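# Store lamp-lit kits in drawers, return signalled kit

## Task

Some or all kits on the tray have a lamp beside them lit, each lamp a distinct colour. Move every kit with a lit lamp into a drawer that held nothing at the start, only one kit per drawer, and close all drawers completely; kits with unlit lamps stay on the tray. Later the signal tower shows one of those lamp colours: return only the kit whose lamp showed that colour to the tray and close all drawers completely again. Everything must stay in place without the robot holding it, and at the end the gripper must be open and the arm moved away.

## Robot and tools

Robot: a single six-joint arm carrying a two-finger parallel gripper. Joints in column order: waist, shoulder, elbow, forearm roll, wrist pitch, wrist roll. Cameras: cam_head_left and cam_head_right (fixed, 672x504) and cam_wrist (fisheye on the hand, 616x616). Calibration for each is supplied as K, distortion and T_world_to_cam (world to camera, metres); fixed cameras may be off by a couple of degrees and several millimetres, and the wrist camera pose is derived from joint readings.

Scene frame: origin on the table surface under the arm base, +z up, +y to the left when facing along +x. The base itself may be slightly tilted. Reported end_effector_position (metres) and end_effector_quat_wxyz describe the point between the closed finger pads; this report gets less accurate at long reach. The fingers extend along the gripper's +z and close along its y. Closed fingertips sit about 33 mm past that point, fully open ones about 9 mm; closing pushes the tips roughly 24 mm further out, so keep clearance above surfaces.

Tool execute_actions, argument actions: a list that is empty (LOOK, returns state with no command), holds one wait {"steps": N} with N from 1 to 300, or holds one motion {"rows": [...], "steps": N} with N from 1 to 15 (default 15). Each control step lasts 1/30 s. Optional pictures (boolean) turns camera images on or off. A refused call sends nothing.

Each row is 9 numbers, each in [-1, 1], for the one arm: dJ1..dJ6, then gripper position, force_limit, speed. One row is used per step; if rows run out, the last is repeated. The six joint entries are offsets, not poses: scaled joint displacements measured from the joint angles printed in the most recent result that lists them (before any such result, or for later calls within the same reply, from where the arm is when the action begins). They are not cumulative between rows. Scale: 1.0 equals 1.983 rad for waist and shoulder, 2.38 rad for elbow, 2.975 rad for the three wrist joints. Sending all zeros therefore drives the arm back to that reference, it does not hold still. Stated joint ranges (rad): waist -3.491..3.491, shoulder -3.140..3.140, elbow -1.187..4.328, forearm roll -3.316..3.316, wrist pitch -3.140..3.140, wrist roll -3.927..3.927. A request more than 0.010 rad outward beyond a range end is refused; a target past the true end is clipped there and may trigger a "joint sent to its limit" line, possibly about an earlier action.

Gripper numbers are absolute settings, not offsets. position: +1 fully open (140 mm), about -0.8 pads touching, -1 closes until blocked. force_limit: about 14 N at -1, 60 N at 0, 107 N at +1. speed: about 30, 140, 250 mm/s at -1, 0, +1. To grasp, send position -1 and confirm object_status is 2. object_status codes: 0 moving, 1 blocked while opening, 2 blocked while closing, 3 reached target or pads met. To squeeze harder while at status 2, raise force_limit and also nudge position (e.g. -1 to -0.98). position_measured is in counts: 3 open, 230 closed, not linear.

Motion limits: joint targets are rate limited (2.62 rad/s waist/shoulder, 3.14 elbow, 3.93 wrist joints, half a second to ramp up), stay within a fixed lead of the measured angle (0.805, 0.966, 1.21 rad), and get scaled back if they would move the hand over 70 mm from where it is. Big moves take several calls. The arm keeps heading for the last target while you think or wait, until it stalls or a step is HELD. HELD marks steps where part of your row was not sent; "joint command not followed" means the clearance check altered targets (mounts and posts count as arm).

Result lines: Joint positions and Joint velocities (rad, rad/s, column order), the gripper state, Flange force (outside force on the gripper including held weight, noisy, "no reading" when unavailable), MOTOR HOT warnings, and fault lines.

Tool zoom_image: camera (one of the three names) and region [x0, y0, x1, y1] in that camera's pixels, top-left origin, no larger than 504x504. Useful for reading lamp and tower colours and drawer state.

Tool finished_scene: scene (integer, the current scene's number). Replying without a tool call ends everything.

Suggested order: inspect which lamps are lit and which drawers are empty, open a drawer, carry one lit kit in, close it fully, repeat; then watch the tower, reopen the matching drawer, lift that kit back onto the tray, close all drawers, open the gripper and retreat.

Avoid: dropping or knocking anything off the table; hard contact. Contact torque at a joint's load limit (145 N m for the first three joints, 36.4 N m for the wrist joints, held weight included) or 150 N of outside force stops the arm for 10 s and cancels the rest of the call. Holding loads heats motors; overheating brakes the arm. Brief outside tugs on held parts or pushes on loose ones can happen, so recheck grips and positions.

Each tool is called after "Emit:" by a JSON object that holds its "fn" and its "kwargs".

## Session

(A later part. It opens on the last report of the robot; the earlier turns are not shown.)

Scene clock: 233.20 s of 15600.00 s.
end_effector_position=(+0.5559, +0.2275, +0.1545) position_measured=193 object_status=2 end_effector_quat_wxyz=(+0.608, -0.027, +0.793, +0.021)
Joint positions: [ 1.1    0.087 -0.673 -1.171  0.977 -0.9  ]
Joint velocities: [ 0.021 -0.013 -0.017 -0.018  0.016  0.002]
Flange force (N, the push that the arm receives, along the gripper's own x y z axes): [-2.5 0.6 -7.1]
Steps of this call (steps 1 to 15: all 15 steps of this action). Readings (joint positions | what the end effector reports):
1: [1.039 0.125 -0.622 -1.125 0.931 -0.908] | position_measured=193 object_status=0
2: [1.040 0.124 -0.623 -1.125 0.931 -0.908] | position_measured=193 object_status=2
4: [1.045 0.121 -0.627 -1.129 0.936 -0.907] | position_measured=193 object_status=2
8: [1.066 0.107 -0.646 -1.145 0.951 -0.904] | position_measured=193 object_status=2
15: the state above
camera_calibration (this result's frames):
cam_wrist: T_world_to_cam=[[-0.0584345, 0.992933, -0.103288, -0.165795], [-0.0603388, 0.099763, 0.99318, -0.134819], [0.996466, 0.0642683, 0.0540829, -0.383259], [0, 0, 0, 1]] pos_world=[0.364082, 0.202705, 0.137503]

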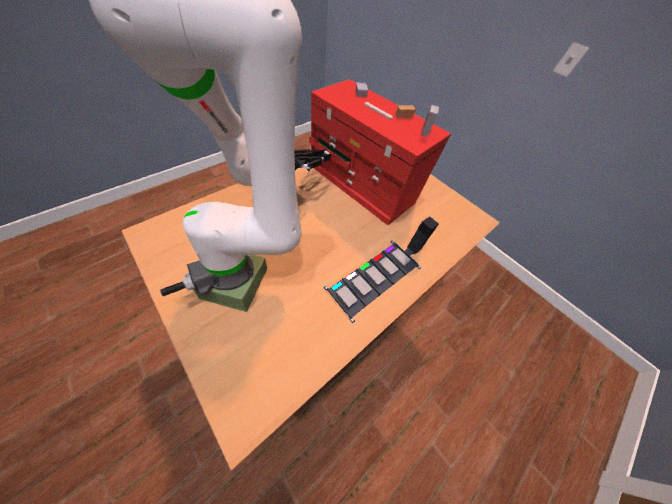

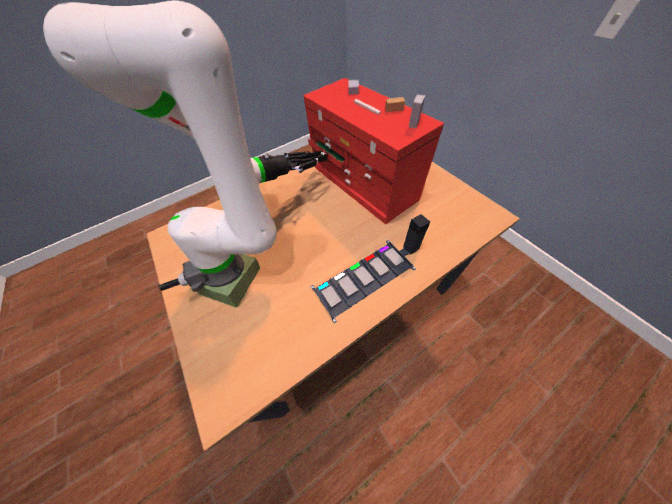

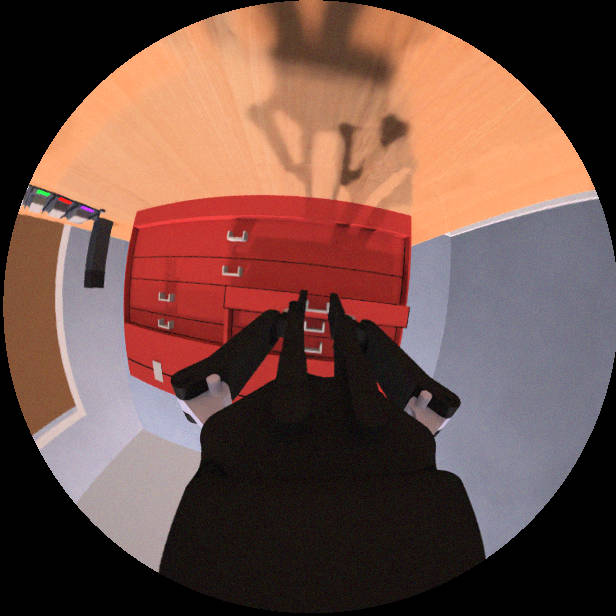

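Emit:
{"fn": "execute_actions", "kwargs": {"actions": [{"rows": [[0.004,-0.0022,-0.0024,-0.002,0.002,0.0003,-1,0,-0.5],[0.0074,-0.0041,-0.0045,-0.0037,0.0037,0.0006,-1,0,-0.5],[0.0143,-0.0077,-0.0086,-0.0071,0.0071,0.0011,-1,0,-0.5],[0.0196,-0.0104,-0.0116,-0.0098,0.0097,0.0015,-1,0,-0.5],[0.0249,-0.0131,-0.0145,-0.0125,0.0122,0.002,-1,0,-0.5],[0.0304,-0.0157,-0.0174,-0.0152,0.0149,0.0024,-1,0,-0.5],[0.0359,-0.0183,-0.0202,-0.018,0.0176,0.0028,-1,0,-0.5],[0.0415,-0.0209,-0.023,-0.0208,0.0203,0.0032,-1,0,-0.5],[0.0472,-0.0234,-0.0258,-0.0237,0.023,0.0036,-1,0,-0.5],[0.053,-0.0259,-0.0285,-0.0266,0.0258,0.004,-1,0,-0.5],[0.0588,-0.0284,-0.0312,-0.0296,0.0286,0.0045,-1,0,-0.5],[0.0648,-0.0308,-0.0338,-0.0326,0.0314,0.005,-1,0,-0.5],[0.0708,-0.0332,-0.0364,-0.0356,0.0343,0.0054,-1,0,-0.5]], "steps": 15}], "pictures": false}}

Emit:
{"fn": "execute_actions", "kwargs": {"actions": [{"steps": 8}]}}

Emit:
{"fn": "zoom_image", "kwargs": {"camera": "cam_head_right", "region": [260, 110, 380, 210]}}

Scene clock: 246.43 s of 15600.00 s.
end_effector_position=(+0.5037, +0.2243, +0.1545) position_measured=193 object_status=2 end_effector_quat_wxyz=(+0.609, -0.027, +0.793, +0.021)
Joint positions: [ 1.227  0.027 -0.752 -1.266  1.07  -0.886]
Joint velocities: [ 0.265 -0.11  -0.143 -0.195  0.188  0.029]
Flange force (N, the push that the arm receives, along the gripper's own x y z axes): [-15.4 -25.3 -6.5]
Steps of this call (steps 1 to 15: the robot went on to your last target; steps 16 to 90: nothing new was sent; then 9.73 s passed at rest; steps 91 to 105: all 15 steps of this action). Readings (joint positions | what the end effector reports):
91: [1.102 0.086 -0.674 -1.172 0.978 -0.900] | position_measured=193 object_status=2
92: [1.104 0.085 -0.676 -1.173 0.980 -0.900] | position_measured=193 object_status=2
94: [1.114 0.079 -0.683 -1.181 0.987 -0.899] | position_measured=193 object_status=2
98: [1.151 0.061 -0.708 -1.209 1.015 -0.894] | position_measured=193 object_status=2
105: the state above

Scene clock: 246.70 s of 15600.00 s.
end_effector_position=(+0.4986, +0.2240, +0.1544) position_measured=193 object_status=2 end_effector_quat_wxyz=(+0.609, -0.027, +0.793, +0.021)
Joint positions: [ 1.241  0.021 -0.76  -1.277  1.079 -0.884]
Joint velocities: [ 0.001 -0.     0.001 -0.001  0.001  0.001]
Flange force (N, the push that the arm receives, along the gripper's own x y z axes): [-10.1 -26.3 -2.8]
Steps of this call (steps 1 to 8: the robot went on to your last target). Readings (joint positions | what the end effector reports):
1: [1.234 0.024 -0.756 -1.272 1.075 -0.885] | position_measured=193 object_status=2
2: [1.238 0.022 -0.759 -1.275 1.078 -0.885] | position_measured=193 object_status=2
4: [1.240 0.021 -0.759 -1.276 1.079 -0.884] | position_measured=193 object_status=2
8: the state above
camera_calibration (this result's frames):
cam_wrist: T_world_to_cam=[[-0.0584928, 0.993011, -0.102504, -0.165778], [-0.0610084, 0.0989316, 0.993222, -0.13735], [0.996422, 0.0643499, 0.0547952, -0.326009], [0, 0, 0, 1]] pos_world=[0.306767, 0.199187, 0.13729]

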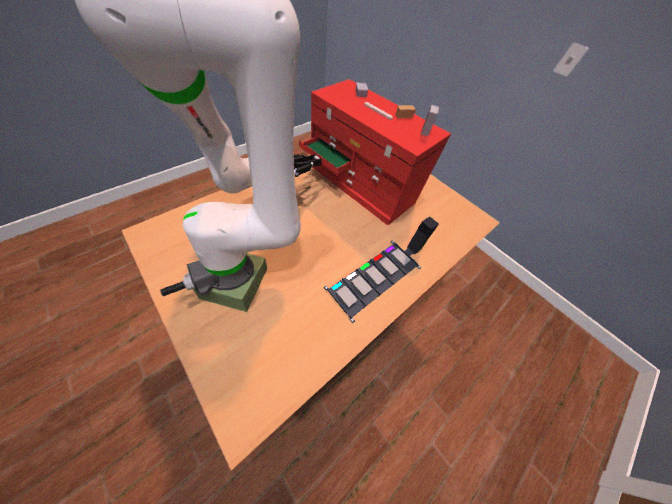

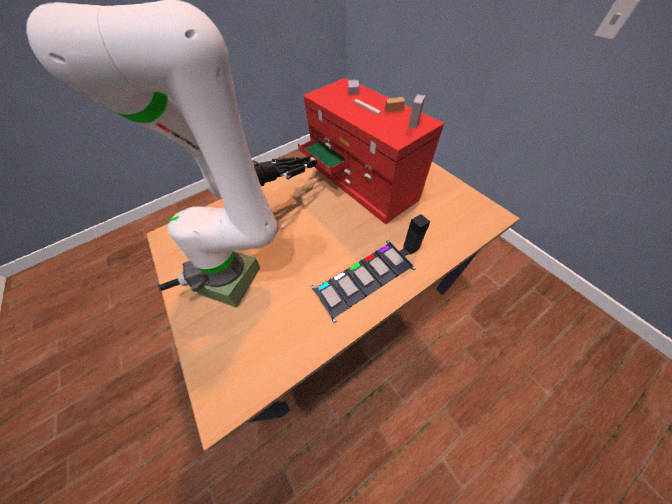

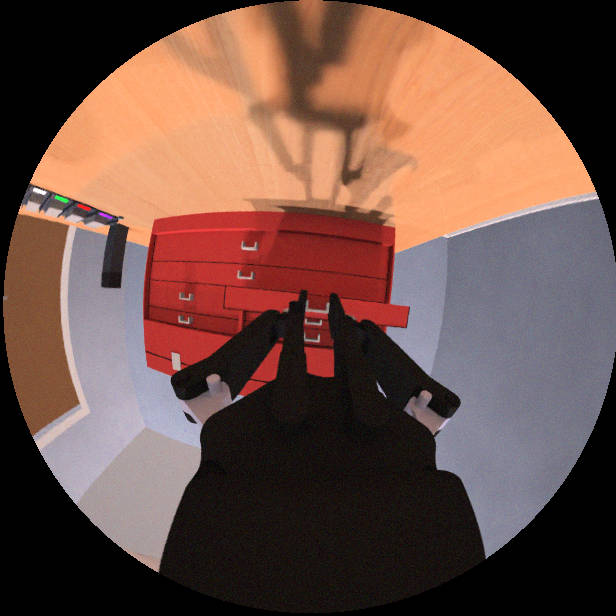

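Region (260, 110, 380, 210) of cam_head_right's 672x504 image, scaled by 4.200, with more detail than that image has.

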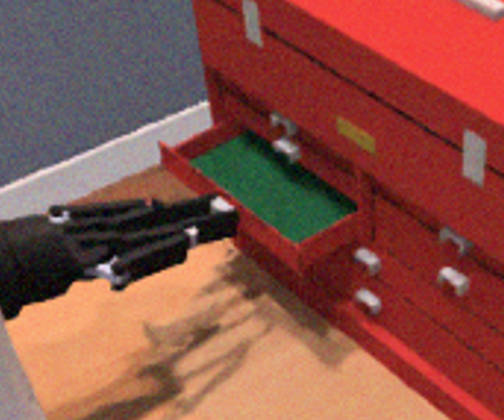

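Emit:
{"fn": "execute_actions", "kwargs": {"actions": [{"rows": [[0.002,-0.0012,-0.0013,-0.0015,0.0015,0.0002,-1,0,-0.5],[0.0045,-0.0024,-0.0025,-0.0031,0.003,0.0004,-1,0,-0.5],[0.0101,-0.0047,-0.005,-0.0062,0.0059,0.0009,-1,0,-0.5],[0.0162,-0.007,-0.0074,-0.0094,0.0089,0.0013,-1,0,-0.5],[0.0225,-0.0092,-0.0098,-0.0126,0.0119,0.0017,-1,0,-0.5],[0.0309,-0.0121,-0.0129,-0.0169,0.0159,0.0023,-1,0,-0.5],[0.0374,-0.0143,-0.0152,-0.0202,0.019,0.0028,-1,0,-0.5],[0.0439,-0.0164,-0.0174,-0.0236,0.0221,0.0032,-1,0,-0.5],[0.0514,-0.0186,-0.0198,-0.0274,0.0257,0.0037,-1,0,-0.5],[0.059,-0.0208,-0.0221,-0.0312,0.0293,0.0043,-1,0,-0.5],[0.063,-0.0219,-0.0233,-0.0332,0.0312,0.0046,-1,0,-0.5],[0.0665,-0.0229,-0.0244,-0.0351,0.033,0.0048,-1,0,-0.5]], "steps": 15}], "pictures": false}}

Emit:
{"fn": "execute_actions", "kwargs": {"actions": [{"steps": 6}]}}

Emit:
{"fn": "zoom_image", "kwargs": {"camera": "cam_head_right", "region": [260, 110, 380, 210]}}

Scene clock: 262.43 s of 15600.00 s.
end_effector_position=(+0.4535, +0.2178, +0.1546) position_measured=193 object_status=2 end_effector_quat_wxyz=(+0.609, -0.025, +0.793, +0.019)
Joint positions: [ 1.368 -0.023 -0.816 -1.377  1.173 -0.87 ]
Joint velocities: [ 0.137 -0.04  -0.052 -0.105  0.101  0.014]
Flange force (N, the push that the arm receives, along the gripper's own x y z axes): [-8.3 35.3 -12.4]
Steps of this call (steps 1 to 30: the robot went on to your last target; steps 31 to 90: nothing new was sent; then 12.23 s passed at rest; steps 91 to 105: all 15 steps of this action). Readings (joint positions | what the end effector reports):
91: [1.241 0.021 -0.760 -1.277 1.079 -0.884] | position_measured=193 object_status=2
92: [1.242 0.020 -0.761 -1.278 1.080 -0.884] | position_measured=193 object_status=2
94: [1.250 0.016 -0.765 -1.286 1.087 -0.883] | position_measured=193 object_status=2
98: [1.289 0.002 -0.784 -1.316 1.116 -0.879] | position_measured=193 object_status=2
105: the state above

Scene clock: 262.63 s of 15600.00 s.
end_effector_position=(+0.4520, +0.2174, +0.1546) position_measured=193 object_status=2 end_effector_quat_wxyz=(+0.609, -0.025, +0.793, +0.019)
Joint positions: [ 1.373 -0.024 -0.818 -1.381  1.177 -0.87 ]
Joint velocities: [ 0.001 -0.    -0.001 -0.003  0.002  0.   ]
Flange force (N, the push that the arm receives, along the gripper's own x y z axes): [-3.9 43.6 -3.2]
Steps of this call (steps 1 to 6: the robot went on to your last target). Readings (joint positions | what the end effector reports):
1: [1.371 -0.024 -0.817 -1.379 1.176 -0.870] | position_measured=193 object_status=2
2: [1.372 -0.024 -0.817 -1.380 1.176 -0.870] | position_measured=193 object_status=2
4: [1.372 -0.024 -0.817 -1.381 1.177 -0.870] | position_measured=193 object_status=2
6: the state above
camera_calibration (this result's frames):
cam_wrist: T_world_to_cam=[[-0.0518124, 0.993148, -0.104747, -0.164582], [-0.0604959, 0.101574, 0.992987, -0.14047], [0.996823, 0.0577858, 0.0548186, -0.27796], [0, 0, 0, 1]] pos_world=[0.260052, 0.193785, 0.137483]

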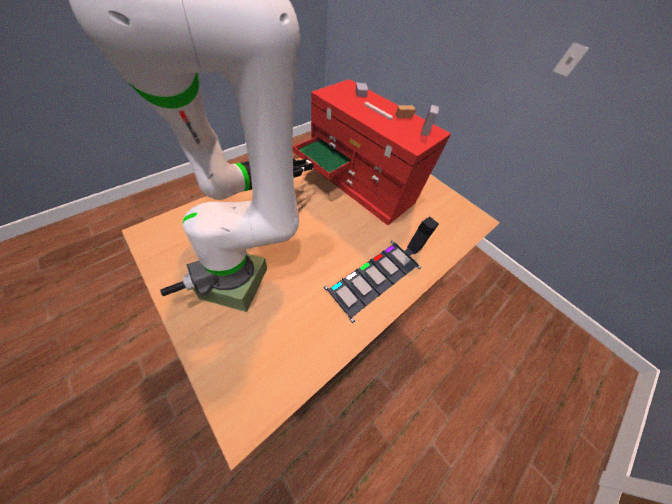

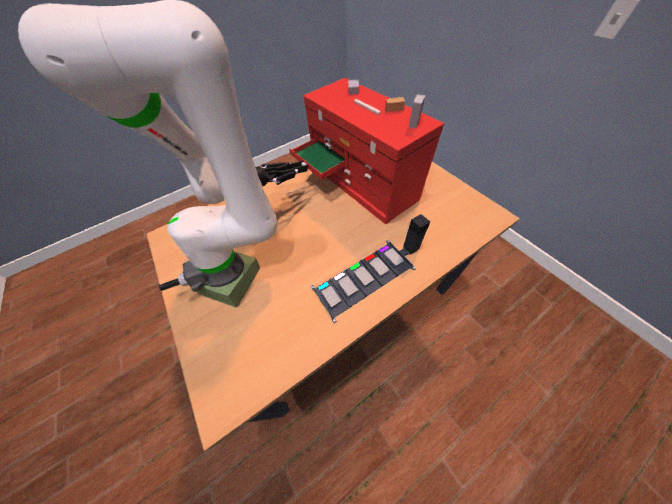

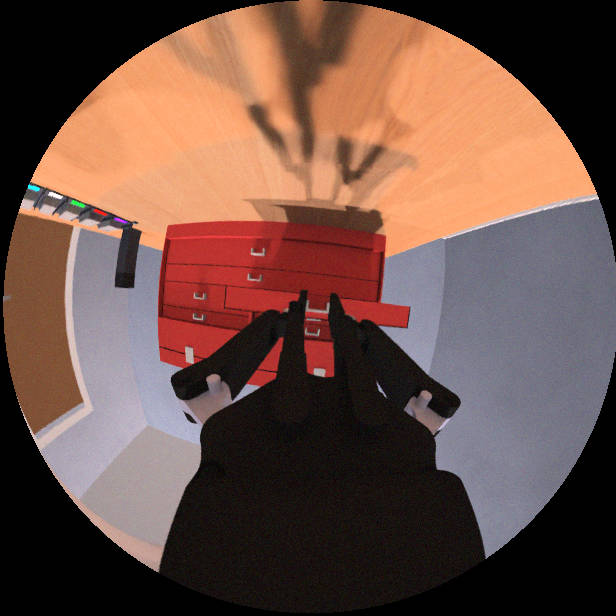

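Region (260, 110, 380, 210) of cam_head_right's 672x504 image, scaled by 4.200, with more detail than that image has.

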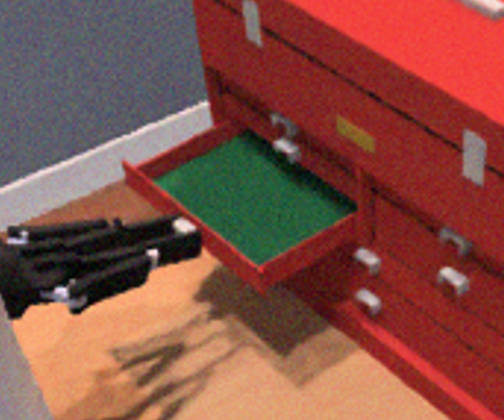

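Emit:
{"fn": "execute_actions", "kwargs": {"actions": [{"rows": [[0.0017,0,0,0,0,0,-0.1,0,0]], "steps": 8}], "pictures": false}}

Scene clock: 268.63 s of 15600.00 s.
end_effector_position=(+0.4513, +0.2182, +0.1545) position_measured=144 object_status=0 end_effector_quat_wxyz=(+0.609, -0.026, +0.793, +0.019)
Joint positions: [ 1.376 -0.024 -0.818 -1.381  1.177 -0.87 ]
Joint velocities: [ 0.005  0.     0.003 -0.001 -0.004  0.   ]
Flange force (N, the push that the arm receives, along the gripper's own x y z axes): [-4.4 0.8 0.0]
Steps of this call (steps 1 to 15: the robot went on to your last target; steps 16 to 90: nothing new was sent; then 2.73 s passed at rest; steps 91 to 98: all 8 steps of this action). Readings (joint positions | what the end effector reports):
91: [1.373 -0.024 -0.818 -1.381 1.177 -0.870] | position_measured=193 object_status=0
92: [1.373 -0.024 -0.818 -1.381 1.178 -0.870] | position_measured=193 object_status=0
94: [1.375 -0.024 -0.818 -1.382 1.179 -0.870] | position_measured=174 object_status=0
98: the state above

Emit:
{"fn": "execute_actions", "kwargs": {"actions": [{"rows": [[0.040,-0.0097,-0.0106,-0.0198,0.0186,0.0025,-0.1,0,0],[0.040,-0.0097,-0.0106,-0.0198,0.0186,0.0025,-0.1,0,0],[0.040,-0.0097,-0.0106,-0.0198,0.0186,0.0025,-0.1,0,0],[0.040,-0.0097,-0.0106,-0.0198,0.0186,0.0025,-0.1,0,0],[0.040,-0.0097,-0.0106,-0.0198,0.0186,0.0025,-0.1,0,0],[0.040,-0.0097,-0.0106,-0.0198,0.0186,0.0025,-0.1,0,0],[0.04,-0.114,0.1546,0.4176,-0.8326,-0.526,-0.1,0,0]], "steps": 15}], "pictures": false}}

Emit:
{"fn": "execute_actions", "kwargs": {"actions": [{"steps": 50}], "pictures": false}}

Scene clock: 315.23 s of 15600.00 s.
end_effector_position=(+0.4410, +0.3116, +0.1756) position_measured=141 object_status=3 end_effector_quat_wxyz=(+0.593, -0.027, +0.789, +0.158)
Joint positions: [ 1.452 -0.072 -0.792 -1.282  1.074 -1.028]
Joint velocities: [ 0.002 -0.117  0.227  0.751 -0.761 -0.761]
Flange force (N, the push that the arm receives, along the gripper's own x y z axes): [-3.5 1.1 1.1]
Steps of this call (steps 1 to 15: the robot went on to your last target; steps 16 to 90: nothing new was sent; then 43.10 s passed at rest; steps 91 to 105: all 15 steps of this action). Readings (joint positions | what the end effector reports):
91: [1.376 -0.024 -0.818 -1.381 1.177 -0.870] | position_measured=141 object_status=3
92: [1.380 -0.025 -0.818 -1.382 1.179 -0.870] | position_measured=141 object_status=3
94: [1.403 -0.031 -0.826 -1.401 1.196 -0.867] | position_measured=141 object_status=3
98: [1.453 -0.045 -0.841 -1.436 1.228 -0.867] | position_measured=141 object_status=3
105: the state above

Scene clock: 316.90 s of 15600.00 s.
end_effector_position=(+0.1705, +0.3745, +0.1466) position_measured=141 object_status=3 end_effector_quat_wxyz=(-0.085, -0.219, +0.965, +0.116)
Joint positions: [ 1.455 -0.241 -0.468 -0.198 -1.122 -2.361]
Joint velocities: [ 0.001 -0.064  0.123  0.409 -1.235 -0.514]
Flange force (N, the push that the arm receives, along the gripper's own x y z axes): [2.7 2.1 -3.5]
Steps of this call (steps 1 to 50: the robot went on to your last target). Readings (joint positions | what the end effector reports):
1: [1.452 -0.076 -0.784 -1.256 1.048 -1.054] | position_measured=141 object_status=3
2: [1.452 -0.080 -0.777 -1.231 1.021 -1.081] | position_measured=141 object_status=3
4: [1.452 -0.088 -0.761 -1.180 0.966 -1.136] | position_measured=141 object_status=3
8: [1.452 -0.104 -0.731 -1.078 0.846 -1.255] | position_measured=141 object_status=3
50: the state above

Emit:
{"fn": "execute_actions", "kwargs": {"actions": [{"rows": [[-0.9935,0.1022,0.0065,0.02,-0.0008,-0.025,-0.1,0,0]], "steps": 15}], "pictures": false}}

Emit:
{"fn": "execute_actions", "kwargs": {"actions": [{"steps": 60}]}}

Scene clock: 324.90 s of 15600.00 s.
end_effector_position=(+0.2844, +0.2514, +0.1231) position_measured=141 object_status=3 end_effector_quat_wxyz=(-0.087, -0.017, +0.996, +0.025)
Joint positions: [ 1.085 -0.167 -0.451 -0.138 -1.231 -2.435]
Joint velocities: [-0.954  0.167 -0.002  0.001  0.138 -0.   ]
Flange force (N, the push that the arm receives, along the gripper's own x y z axes): [-1.4 4.7 -3.1]
Steps of this call (steps 1 to 30: the robot went on to your last target; steps 31 to 90: nothing new was sent; then 4.50 s passed at rest; steps 91 to 105: all 15 steps of this action). Readings (joint positions | what the end effector reports):
91: [1.455 -0.250 -0.450 -0.139 -1.299 -2.435] | position_measured=141 object_status=3
92: [1.451 -0.250 -0.450 -0.139 -1.299 -2.435] | position_measured=141 object_status=3
94: [1.428 -0.243 -0.450 -0.139 -1.294 -2.435] | position_measured=141 object_status=3
98: [1.314 -0.214 -0.450 -0.139 -1.270 -2.435] | position_measured=141 object_status=3
105: the state above

Scene clock: 326.90 s of 15600.00 s.
end_effector_position=(+0.2594, -0.2956, +0.1205) position_measured=141 object_status=3 end_effector_quat_wxyz=(-0.000, +0.708, +0.707, +0.000)
Joint positions: [-0.516 -0.038 -0.453 -0.138 -1.124 -2.435]
Joint velocities: [-0.001  0.    -0.    -0.    -0.     0.   ]
Flange force (N, the push that the arm receives, along the gripper's own x y z axes): [0.9 0.3 -4.3]
Steps of this call (steps 1 to 60: the robot went on to your last target). Readings (joint positions | what the end effector reports):
1: [1.053 -0.162 -0.451 -0.138 -1.226 -2.435] | position_measured=141 object_status=3
2: [1.021 -0.156 -0.451 -0.138 -1.222 -2.435] | position_measured=141 object_status=3
4: [0.957 -0.147 -0.451 -0.138 -1.214 -2.435] | position_measured=141 object_status=3
8: [0.829 -0.129 -0.451 -0.138 -1.199 -2.435] | position_measured=141 object_status=3
60: the state above
camera_calibration (this result's frames):
cam_wrist: T_world_to_cam=[[0.99467, 0.0965155, -0.0362738, -0.213454], [0.103007, -0.945661, 0.308408, -0.335618], [-0.00453649, -0.310501, -0.950562, 0.217614], [0, 0, 0, 1]] pos_world=[0.247874, -0.22921, 0.30262]

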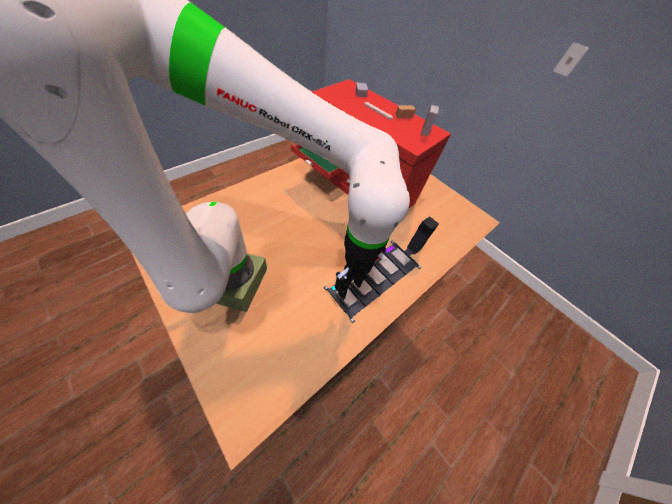

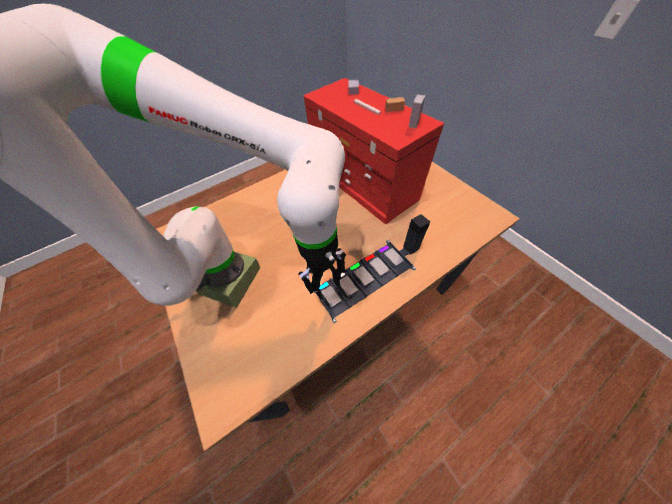

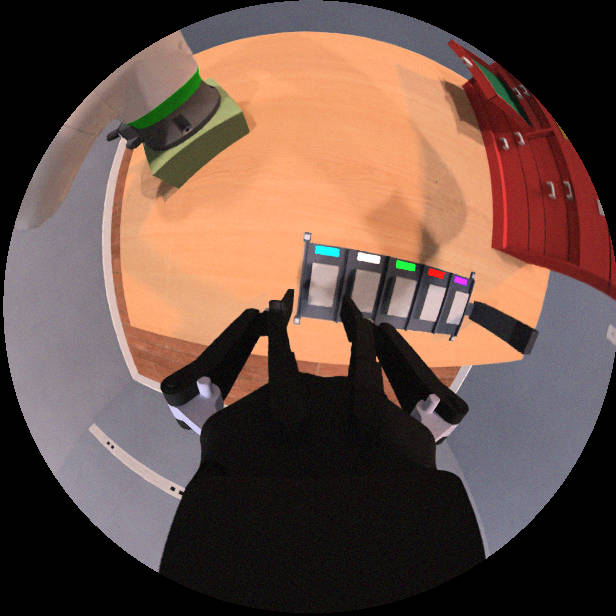

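Emit:
{"fn": "zoom_image", "kwargs": {"camera": "cam_wrist", "region": [270, 220, 430, 350]}}

Region (270, 220, 430, 350) of cam_wrist's 616x616 image, scaled by 3.150, with more detail than that image has; it fills the top 410 rows of this view, and the rest is white.

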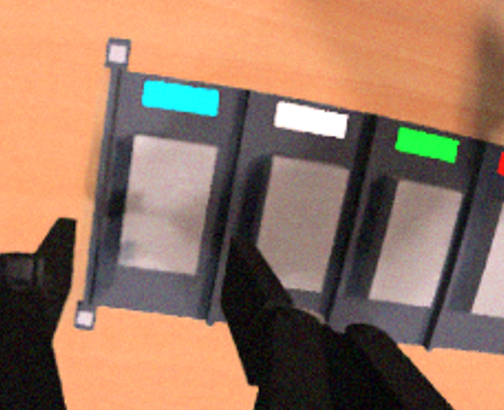

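Emit:
{"fn": "execute_actions", "kwargs": {"actions": [{"rows": [[0.0246,0.039,-0.0323,-0.004,0.0534,-0.0146,-0.22,0,0]], "steps": 15}]}}

Emit:
{"fn": "zoom_image", "kwargs": {"camera": "cam_wrist", "region": [260, 230, 400, 350]}}

Scene clock: 345.17 s of 15600.00 s.
end_effector_position=(+0.2669, -0.2873, +0.0603) position_measured=157 object_status=3 end_effector_quat_wxyz=(+0.000, +0.715, +0.699, +0.000)
Joint positions: [-0.467  0.039 -0.529 -0.15  -0.965 -2.478]
Joint velocities: [-0.001  0.001 -0.    -0.     0.001 -0.   ]
Flange force (N, the push that the arm receives, along the gripper's own x y z axes): [1.3 2.6 -2.5]
Steps of this call (steps 1 to 15: the robot went on to your last target; steps 16 to 90: nothing new was sent; then 14.77 s passed at rest; steps 91 to 105: all 15 steps of this action). Readings (joint positions | what the end effector reports):
91: [-0.516 -0.038 -0.453 -0.138 -1.124 -2.435] | position_measured=141 object_status=0
92: [-0.514 -0.036 -0.455 -0.138 -1.118 -2.437] | position_measured=145 object_status=0
94: [-0.503 -0.019 -0.472 -0.141 -1.083 -2.446] | position_measured=157 object_status=0
98: [-0.471 0.033 -0.524 -0.149 -0.978 -2.475] | position_measured=157 object_status=0
105: the state above
camera_calibration (this result's frames):
cam_wrist: T_world_to_cam=[[0.996433, 0.0764475, -0.0357272, -0.230158], [0.0837523, -0.947667, 0.308081, -0.305383], [-0.0103055, -0.309974, -0.950689, 0.16464], [0, 0, 0, 1]] pos_world=[0.25661, -0.220772, 0.242381]

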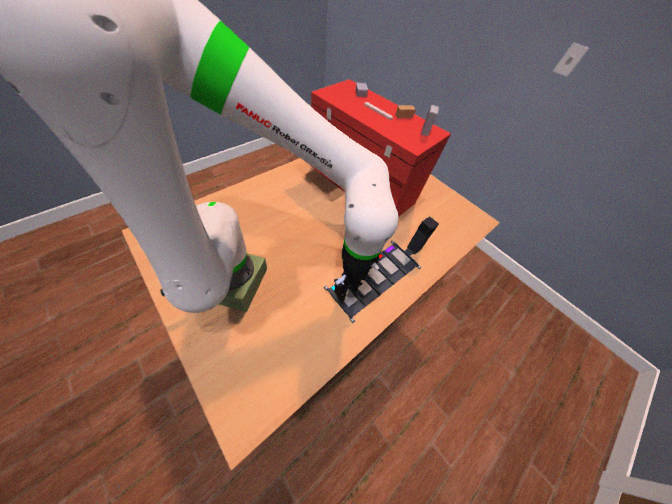

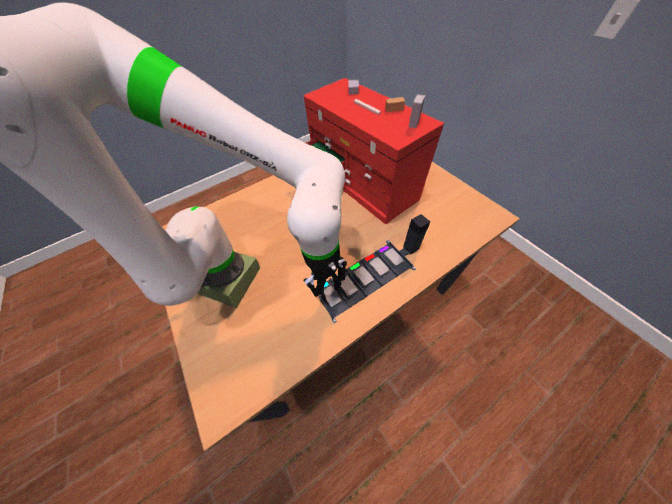

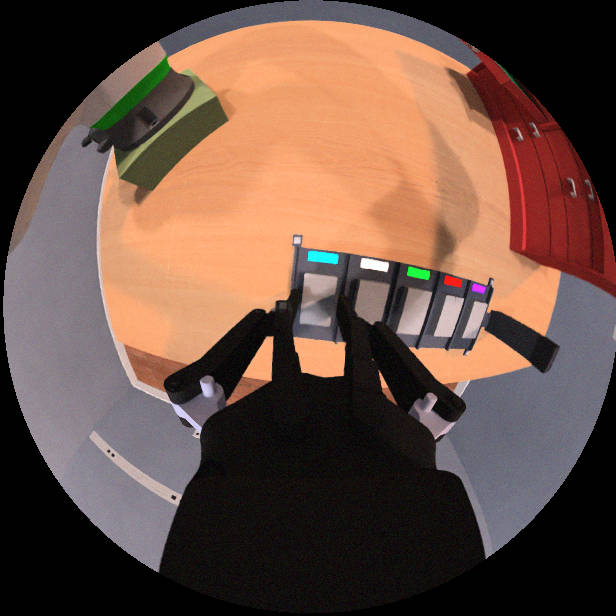

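Region (260, 230, 400, 350) of cam_wrist's 616x616 image, scaled by 3.600, with more detail than that image has; it fills the top 432 rows of this view, and the rest is white.

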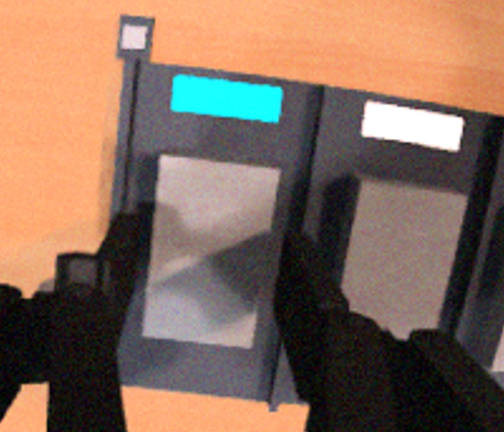

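Emit:
{"fn": "execute_actions", "kwargs": {"actions": [{"rows": [[0.002,0.0032,-0.0027,-0.0003,0.0044,-0.0012,-0.22,0,0],[0.004,0.0065,-0.0054,-0.0007,0.0089,-0.0024,-0.22,0,0],[0.0062,0.0098,-0.0081,-0.001,0.0133,-0.0036,-0.22,0,0]], "steps": 12}]}}

Emit:
{"fn": "zoom_image", "kwargs": {"camera": "cam_head_right", "region": [290, 250, 380, 330]}}

Scene clock: 352.37 s of 15600.00 s.
end_effector_position=(+0.2673, -0.2844, +0.0457) position_measured=157 object_status=3 end_effector_quat_wxyz=(-0.000, +0.716, +0.698, +0.000)
Joint positions: [-0.455  0.058 -0.549 -0.153 -0.926 -2.489]
Joint velocities: [ 0.001  0.001 -0.001 -0.     0.002 -0.001]
Flange force (N, the push that the arm receives, along the gripper's own x y z axes): [1.0 1.8 -4.1]
Steps of this call (steps 1 to 15: the robot went on to your last target; steps 16 to 90: nothing new was sent; then 3.80 s passed at rest; steps 91 to 102: all 12 steps of this action). Readings (joint positions | what the end effector reports):
91: [-0.467 0.039 -0.530 -0.150 -0.965 -2.479] | position_measured=157 object_status=3
92: [-0.465 0.041 -0.531 -0.150 -0.961 -2.480] | position_measured=157 object_status=3
94: [-0.460 0.049 -0.540 -0.152 -0.944 -2.484] | position_measured=157 object_status=3
98: [-0.455 0.058 -0.548 -0.153 -0.927 -2.489] | position_measured=157 object_status=3
102: the state above
camera_calibration (this result's frames):
cam_wrist: T_world_to_cam=[[0.996782, 0.0714587, -0.0363112, -0.232802], [0.0791921, -0.947971, 0.30835, -0.297126], [-0.0123877, -0.310233, -0.95058, 0.152201], [0, 0, 0, 1]] pos_world=[0.257468, -0.217814, 0.227845]

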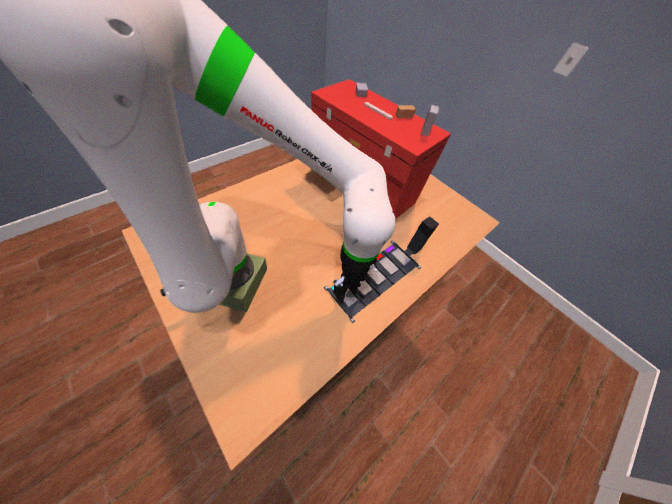

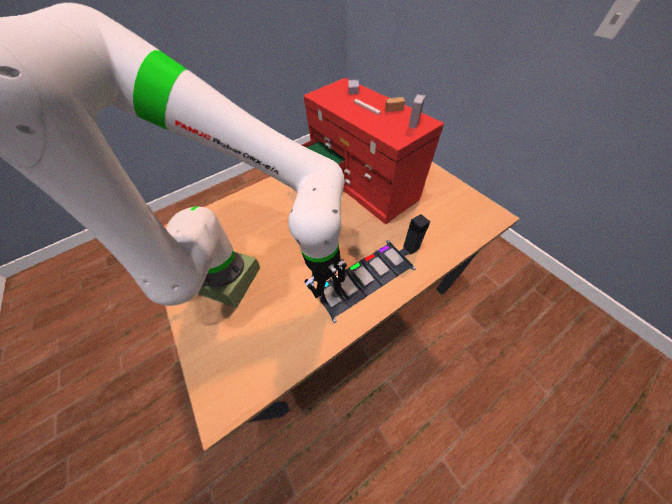

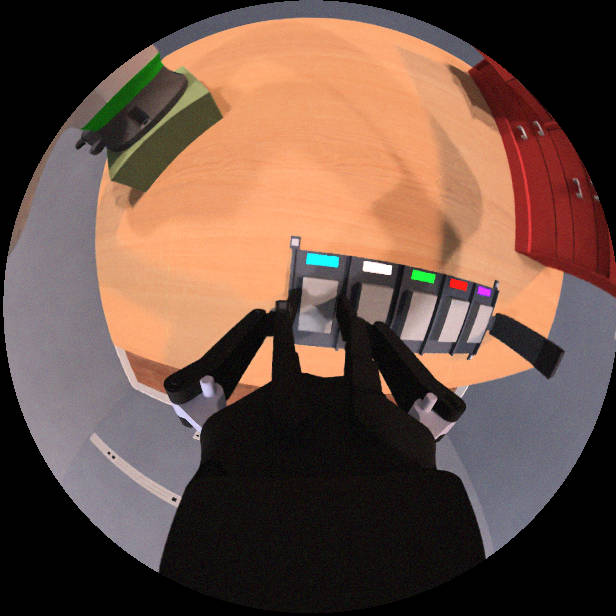

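Region (290, 250, 380, 330) of cam_head_right's 672x504 image, scaled by 5.600, with more detail than that image has.

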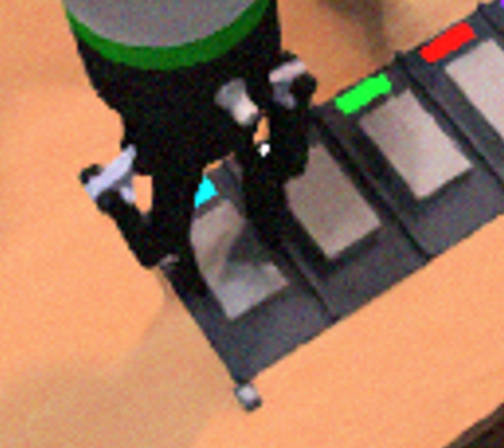

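Emit:
{"fn": "execute_actions", "kwargs": {"actions": [{"rows": [[0.001,0.0033,-0.0025,-0.0003,0.0042,0,-0.22,0,0]], "steps": 8}], "pictures": false}}

Scene clock: 355.23 s of 15600.00 s.
end_effector_position=(+0.2668, -0.2840, +0.0413) position_measured=157 object_status=3 end_effector_quat_wxyz=(-0.000, +0.716, +0.698, -0.000)
Joint positions: [-0.453  0.065 -0.554 -0.154 -0.913 -2.489]
Joint velocities: [-0.001  0.002 -0.001 -0.001  0.002  0.   ]
Flange force (N, the push that the arm receives, along the gripper's own x y z axes): [3.0 1.6 -1.7]
Steps of this call (steps 1 to 15: the robot went on to your last target; steps 16 to 78: nothing new was sent; steps 79 to 86: all 8 steps of this action). Readings (joint positions | what the end effector reports):
79: [-0.454 0.058 -0.549 -0.153 -0.925 -2.489] | position_measured=157 object_status=3
80: [-0.454 0.060 -0.550 -0.153 -0.921 -2.489] | position_measured=157 object_status=3
82: [-0.453 0.064 -0.554 -0.154 -0.915 -2.489] | position_measured=157 object_status=3
86: the state above

Emit:
{"fn": "execute_actions", "kwargs": {"actions": [{"rows": [[0.0006,0.002,-0.0015,-0.0002,0.0025,0,-0.22,0,0]], "steps": 8}], "pictures": false}}

Scene clock: 358.03 s of 15600.00 s.
end_effector_position=(+0.2664, -0.2837, +0.0385) position_measured=157 object_status=3 end_effector_quat_wxyz=(-0.000, +0.716, +0.698, -0.000)
Joint positions: [-0.451  0.069 -0.558 -0.154 -0.906 -2.489]
Joint velocities: [ 0.     0.001 -0.001 -0.002  0.002 -0.   ]
Flange force (N, the push that the arm receives, along the gripper's own x y z axes): [2.3 0.3 -4.1]
Steps of this call (steps 1 to 15: the robot went on to your last target; steps 16 to 76: nothing new was sent; steps 77 to 84: all 8 steps of this action). Readings (joint positions | what the end effector reports):
77: [-0.453 0.065 -0.555 -0.154 -0.913 -2.489] | position_measured=157 object_status=3
78: [-0.452 0.066 -0.556 -0.154 -0.910 -2.489] | position_measured=157 object_status=3
80: [-0.452 0.068 -0.558 -0.154 -0.907 -2.489] | position_measured=157 object_status=3
84: the state above

Emit:
{"fn": "execute_actions", "kwargs": {"actions": [{"rows": [[0,0,0,0,0,0,-1,0.3,-0.5]], "steps": 12}], "pictures": false}}

Emit:
{"fn": "execute_actions", "kwargs": {"actions": [{"rows": [[-0.002,-0.007,0.0055,0.0006,-0.009,0,-1,0.3,-0.5],[-0.004,-0.014,0.011,0.0012,-0.018,0,-1,0.3,-0.5],[-0.008,-0.026,0.022,0.0024,-0.035,0,-1,0.3,-0.5],[-0.008,-0.026,0.022,0.0024,-0.035,0,-1,0.3,-0.5],[-0.008,-0.026,0.022,0.0024,-0.035,0,-1,0.3,-0.5],[-0.024,-0.0953,0.1294,0.008,-0.1728,0.013,-1,0.3,-0.5]], "steps": 15}]}}

Scene clock: 379.13 s of 15600.00 s.
end_effector_position=(+0.2664, -0.2837, +0.0385) position_measured=175 object_status=0 end_effector_quat_wxyz=(-0.000, +0.716, +0.698, -0.000)
Joint positions: [-0.451  0.069 -0.558 -0.154 -0.906 -2.489]
Joint velocities: [ 0.     0.    -0.    -0.002 -0.     0.   ]
Flange force (N, the push that the arm receives, along the gripper's own x y z axes): [9.8 -1.9 -42.1]
Steps of this call (steps 1 to 15: the robot went on to your last target; steps 16 to 90: nothing new was sent; then 17.70 s passed at rest; steps 91 to 102: all 12 steps of this action). Readings (joint positions | what the end effector reports):
91: [-0.451 0.069 -0.558 -0.154 -0.906 -2.489] | position_measured=157 object_status=0
92: [-0.451 0.069 -0.558 -0.154 -0.906 -2.489] | position_measured=160 object_status=0
94: [-0.451 0.069 -0.558 -0.154 -0.906 -2.489] | position_measured=169 object_status=0
98: [-0.451 0.069 -0.558 -0.154 -0.906 -2.489] | position_measured=174 object_status=0
102: the state above

Scene clock: 379.63 s of 15600.00 s.
end_effector_position=(+0.2806, -0.2860, +0.1812) position_measured=175 object_status=2 end_effector_quat_wxyz=(-0.006, +0.701, +0.713, +0.003)
Joint positions: [-0.489 -0.076 -0.332 -0.136 -1.29  -2.463]
Joint velocities: [-0.082 -0.348  0.645  0.043 -1.023  0.101]
Flange force (N, the push that the arm receives, along the gripper's own x y z axes): [-4.6 3.6 -3.9]
Steps of this call (steps 1 to 15: all 15 steps of this action). Readings (joint positions | what the end effector reports):
1: [-0.451 0.069 -0.558 -0.154 -0.906 -2.489] | position_measured=175 object_status=0
2: [-0.452 0.066 -0.556 -0.154 -0.911 -2.489] | position_measured=175 object_status=0
4: [-0.457 0.050 -0.540 -0.153 -0.944 -2.489] | position_measured=175 object_status=0
8: [-0.468 0.008 -0.490 -0.147 -1.037 -2.488] | position_measured=175 object_status=2
15: the state above
camera_calibration (this result's frames):
cam_wrist: T_world_to_cam=[[0.992418, 0.11624, -0.0399471, -0.226286], [0.122864, -0.947302, 0.295845, -0.351213], [-0.00345302, -0.29851, -0.9544, 0.282207], [0, 0, 0, 1]] pos_world=[0.268696, -0.222159, 0.364204]

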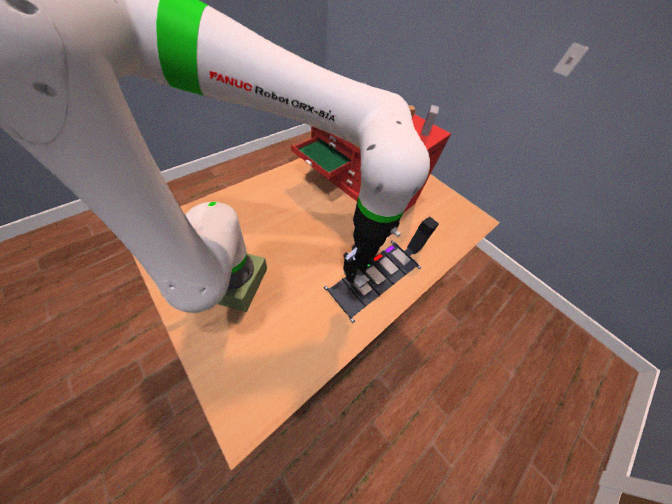

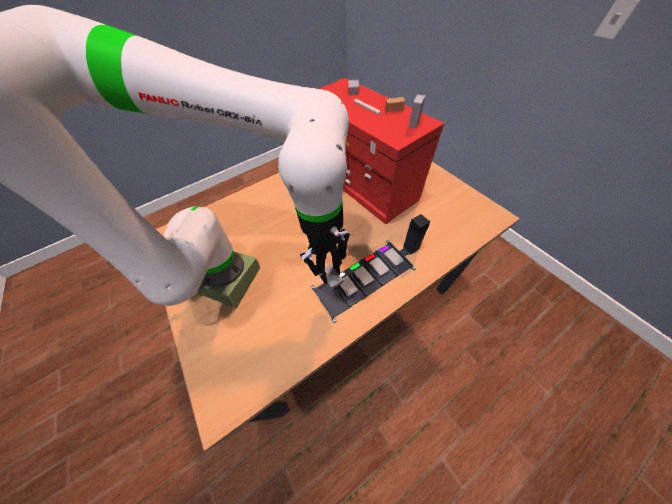

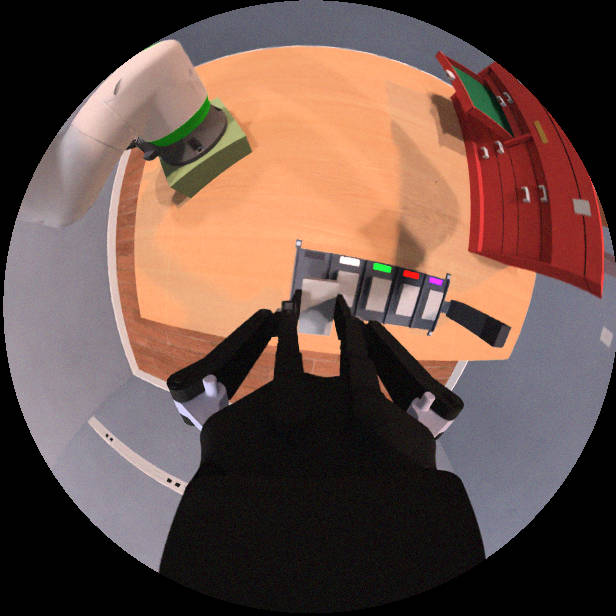

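Emit:
{"fn": "execute_actions", "kwargs": {"actions": [{"rows": [[0.6268,0.1249,0.1972,0.0448,-0.0393,0.1148,-1,0.3,-0.5]], "steps": 15}], "pictures": false}}

Emit:
{"fn": "execute_actions", "kwargs": {"actions": [{"steps": 40}]}}

Scene clock: 383.97 s of 15600.00 s.
end_effector_position=(+0.4090, -0.2142, +0.2361) position_measured=175 object_status=2 end_effector_quat_wxyz=(-0.006, +0.514, +0.857, -0.012)
Joint positions: [-0.172 -0.018 -0.113 -0.086 -1.416 -2.335]
Joint velocities: [0.809 0.204 0.271 0.088 0.01  0.229]
Flange force (N, the push that the arm receives, along the gripper's own x y z axes): [-4.4 3.7 -4.3]
Steps of this call (steps 1 to 30: the robot went on to your last target; steps 31 to 90: nothing new was sent; then 0.83 s passed at rest; steps 91 to 105: all 15 steps of this action). Readings (joint positions | what the end effector reports):
91: [-0.499 -0.120 -0.250 -0.131 -1.420 -2.450] | position_measured=175 object_status=2
92: [-0.496 -0.120 -0.248 -0.130 -1.420 -2.449] | position_measured=175 object_status=2
94: [-0.472 -0.111 -0.237 -0.126 -1.420 -2.439] | position_measured=175 object_status=2
98: [-0.366 -0.073 -0.188 -0.110 -1.418 -2.398] | position_measured=175 object_status=2
105: the state above

Scene clock: 385.30 s of 15600.00 s.
end_effector_position=(+0.5387, +0.2262, +0.2213) position_measured=175 object_status=2 end_effector_quat_wxyz=(+0.000, -0.034, +0.999, +0.000)
Joint positions: [ 0.754  0.171  0.138 -0.003 -1.407 -2.122]
Joint velocities: [0.003 0.001 0.004 0.    0.001 0.001]
Flange force (N, the push that the arm receives, along the gripper's own x y z axes): [-1.3 1.2 -2.9]
Steps of this call (steps 1 to 40: the robot went on to your last target). Readings (joint positions | what the end effector reports):
1: [-0.144 -0.011 -0.104 -0.083 -1.415 -2.327] | position_measured=175 object_status=2
2: [-0.117 -0.004 -0.096 -0.080 -1.415 -2.320] | position_measured=175 object_status=2
4: [-0.063 0.008 -0.079 -0.074 -1.414 -2.306] | position_measured=175 object_status=2
8: [0.045 0.030 -0.050 -0.065 -1.413 -2.281] | position_measured=175 object_status=2
40: the state above
camera_calibration (this result's frames):
cam_wrist: T_world_to_cam=[[-0.165129, 0.98563, -0.0355652, -0.11448], [0.93608, 0.167981, 0.309091, -0.602856], [0.310624, 0.0177481, -0.950367, 0.232609], [0, 0, 0, 1]] pos_world=[0.473163, 0.209974, 0.40333]

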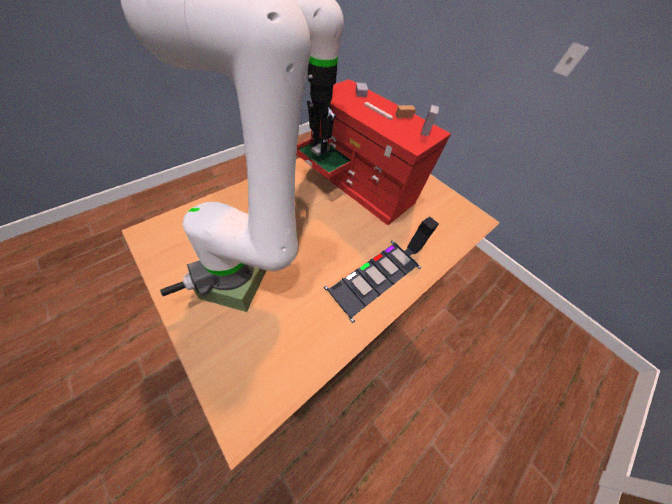

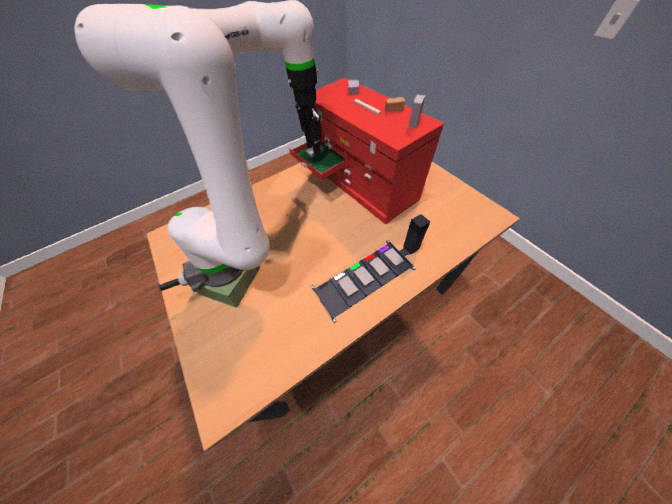

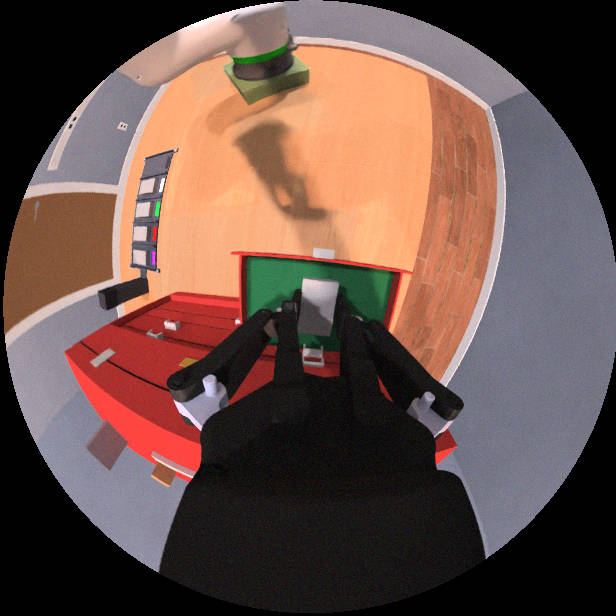

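Emit:
{"fn": "execute_actions", "kwargs": {"actions": [{"rows": [[0,0.003,-0.009,0,0.0092,0,-1,0.3,-0.5],[0,0.006,-0.0175,0,0.018,0,-1,0.3,-0.5],[0,0.009,-0.025,0,0.026,0,-1,0.3,-0.5],[0,0.009,-0.025,0,0.026,0,-1,0.3,-0.5],[0,0.009,-0.025,0,0.026,0,-1,0.3,-0.5],[0,0.01,-0.0272,0,0.0284,0,-1,0.3,-0.5],[0,0.011,-0.0295,0,0.0309,0,-1,0.3,-0.5]], "steps": 14}], "pictures": false}}

Emit:
{"fn": "execute_actions", "kwargs": {"actions": [{"rows": [[0,0.0009,-0.0021,0,0.0023,0,-1,0.3,-0.5]], "steps": 8}], "pictures": false}}

Scene clock: 390.80 s of 15600.00 s.
end_effector_position=(+0.5389, +0.2263, +0.1800) position_measured=175 object_status=2 end_effector_quat_wxyz=(+0.000, -0.034, +0.999, +0.000)
Joint positions: [ 0.754  0.193  0.068 -0.003 -1.315 -2.122]
Joint velocities: [ 0.     0.001 -0.001  0.002  0.003  0.   ]
Flange force (N, the push that the arm receives, along the gripper's own x y z axes): [2.4 0.8 -0.8]
Steps of this call (steps 1 to 30: the robot went on to your last target; steps 31 to 90: nothing new was sent; then 2.03 s passed at rest; steps 91 to 104: all 14 steps of this action). Readings (joint positions | what the end effector reports):
91: [0.755 0.171 0.138 -0.003 -1.407 -2.122] | position_measured=175 object_status=2
92: [0.755 0.172 0.135 -0.003 -1.401 -2.122] | position_measured=175 object_status=2
94: [0.755 0.179 0.111 -0.003 -1.372 -2.122] | position_measured=175 object_status=2
98: [0.754 0.190 0.075 -0.003 -1.325 -2.122] | position_measured=175 object_status=2
104: the state above

Scene clock: 391.07 s of 15600.00 s.
end_effector_position=(+0.5390, +0.2263, +0.1771) position_measured=175 object_status=2 end_effector_quat_wxyz=(+0.000, -0.034, +0.999, +0.001)
Joint positions: [ 0.754  0.195  0.063 -0.003 -1.308 -2.122]
Joint velocities: [ 0.     0.001 -0.003 -0.001  0.002  0.   ]
Flange force (N, the push that the arm receives, along the gripper's own x y z axes): [2.2 1.1 -34.2]
Steps of this call (steps 1 to 8: all 8 steps of this action). Readings (joint positions | what the end effector reports):
1: [0.754 0.193 0.067 -0.003 -1.315 -2.122] | position_measured=175 object_status=2
2: [0.754 0.194 0.066 -0.003 -1.312 -2.122] | position_measured=175 object_status=2
4: [0.754 0.194 0.064 -0.003 -1.309 -2.122] | position_measured=175 object_status=2
8: the state above


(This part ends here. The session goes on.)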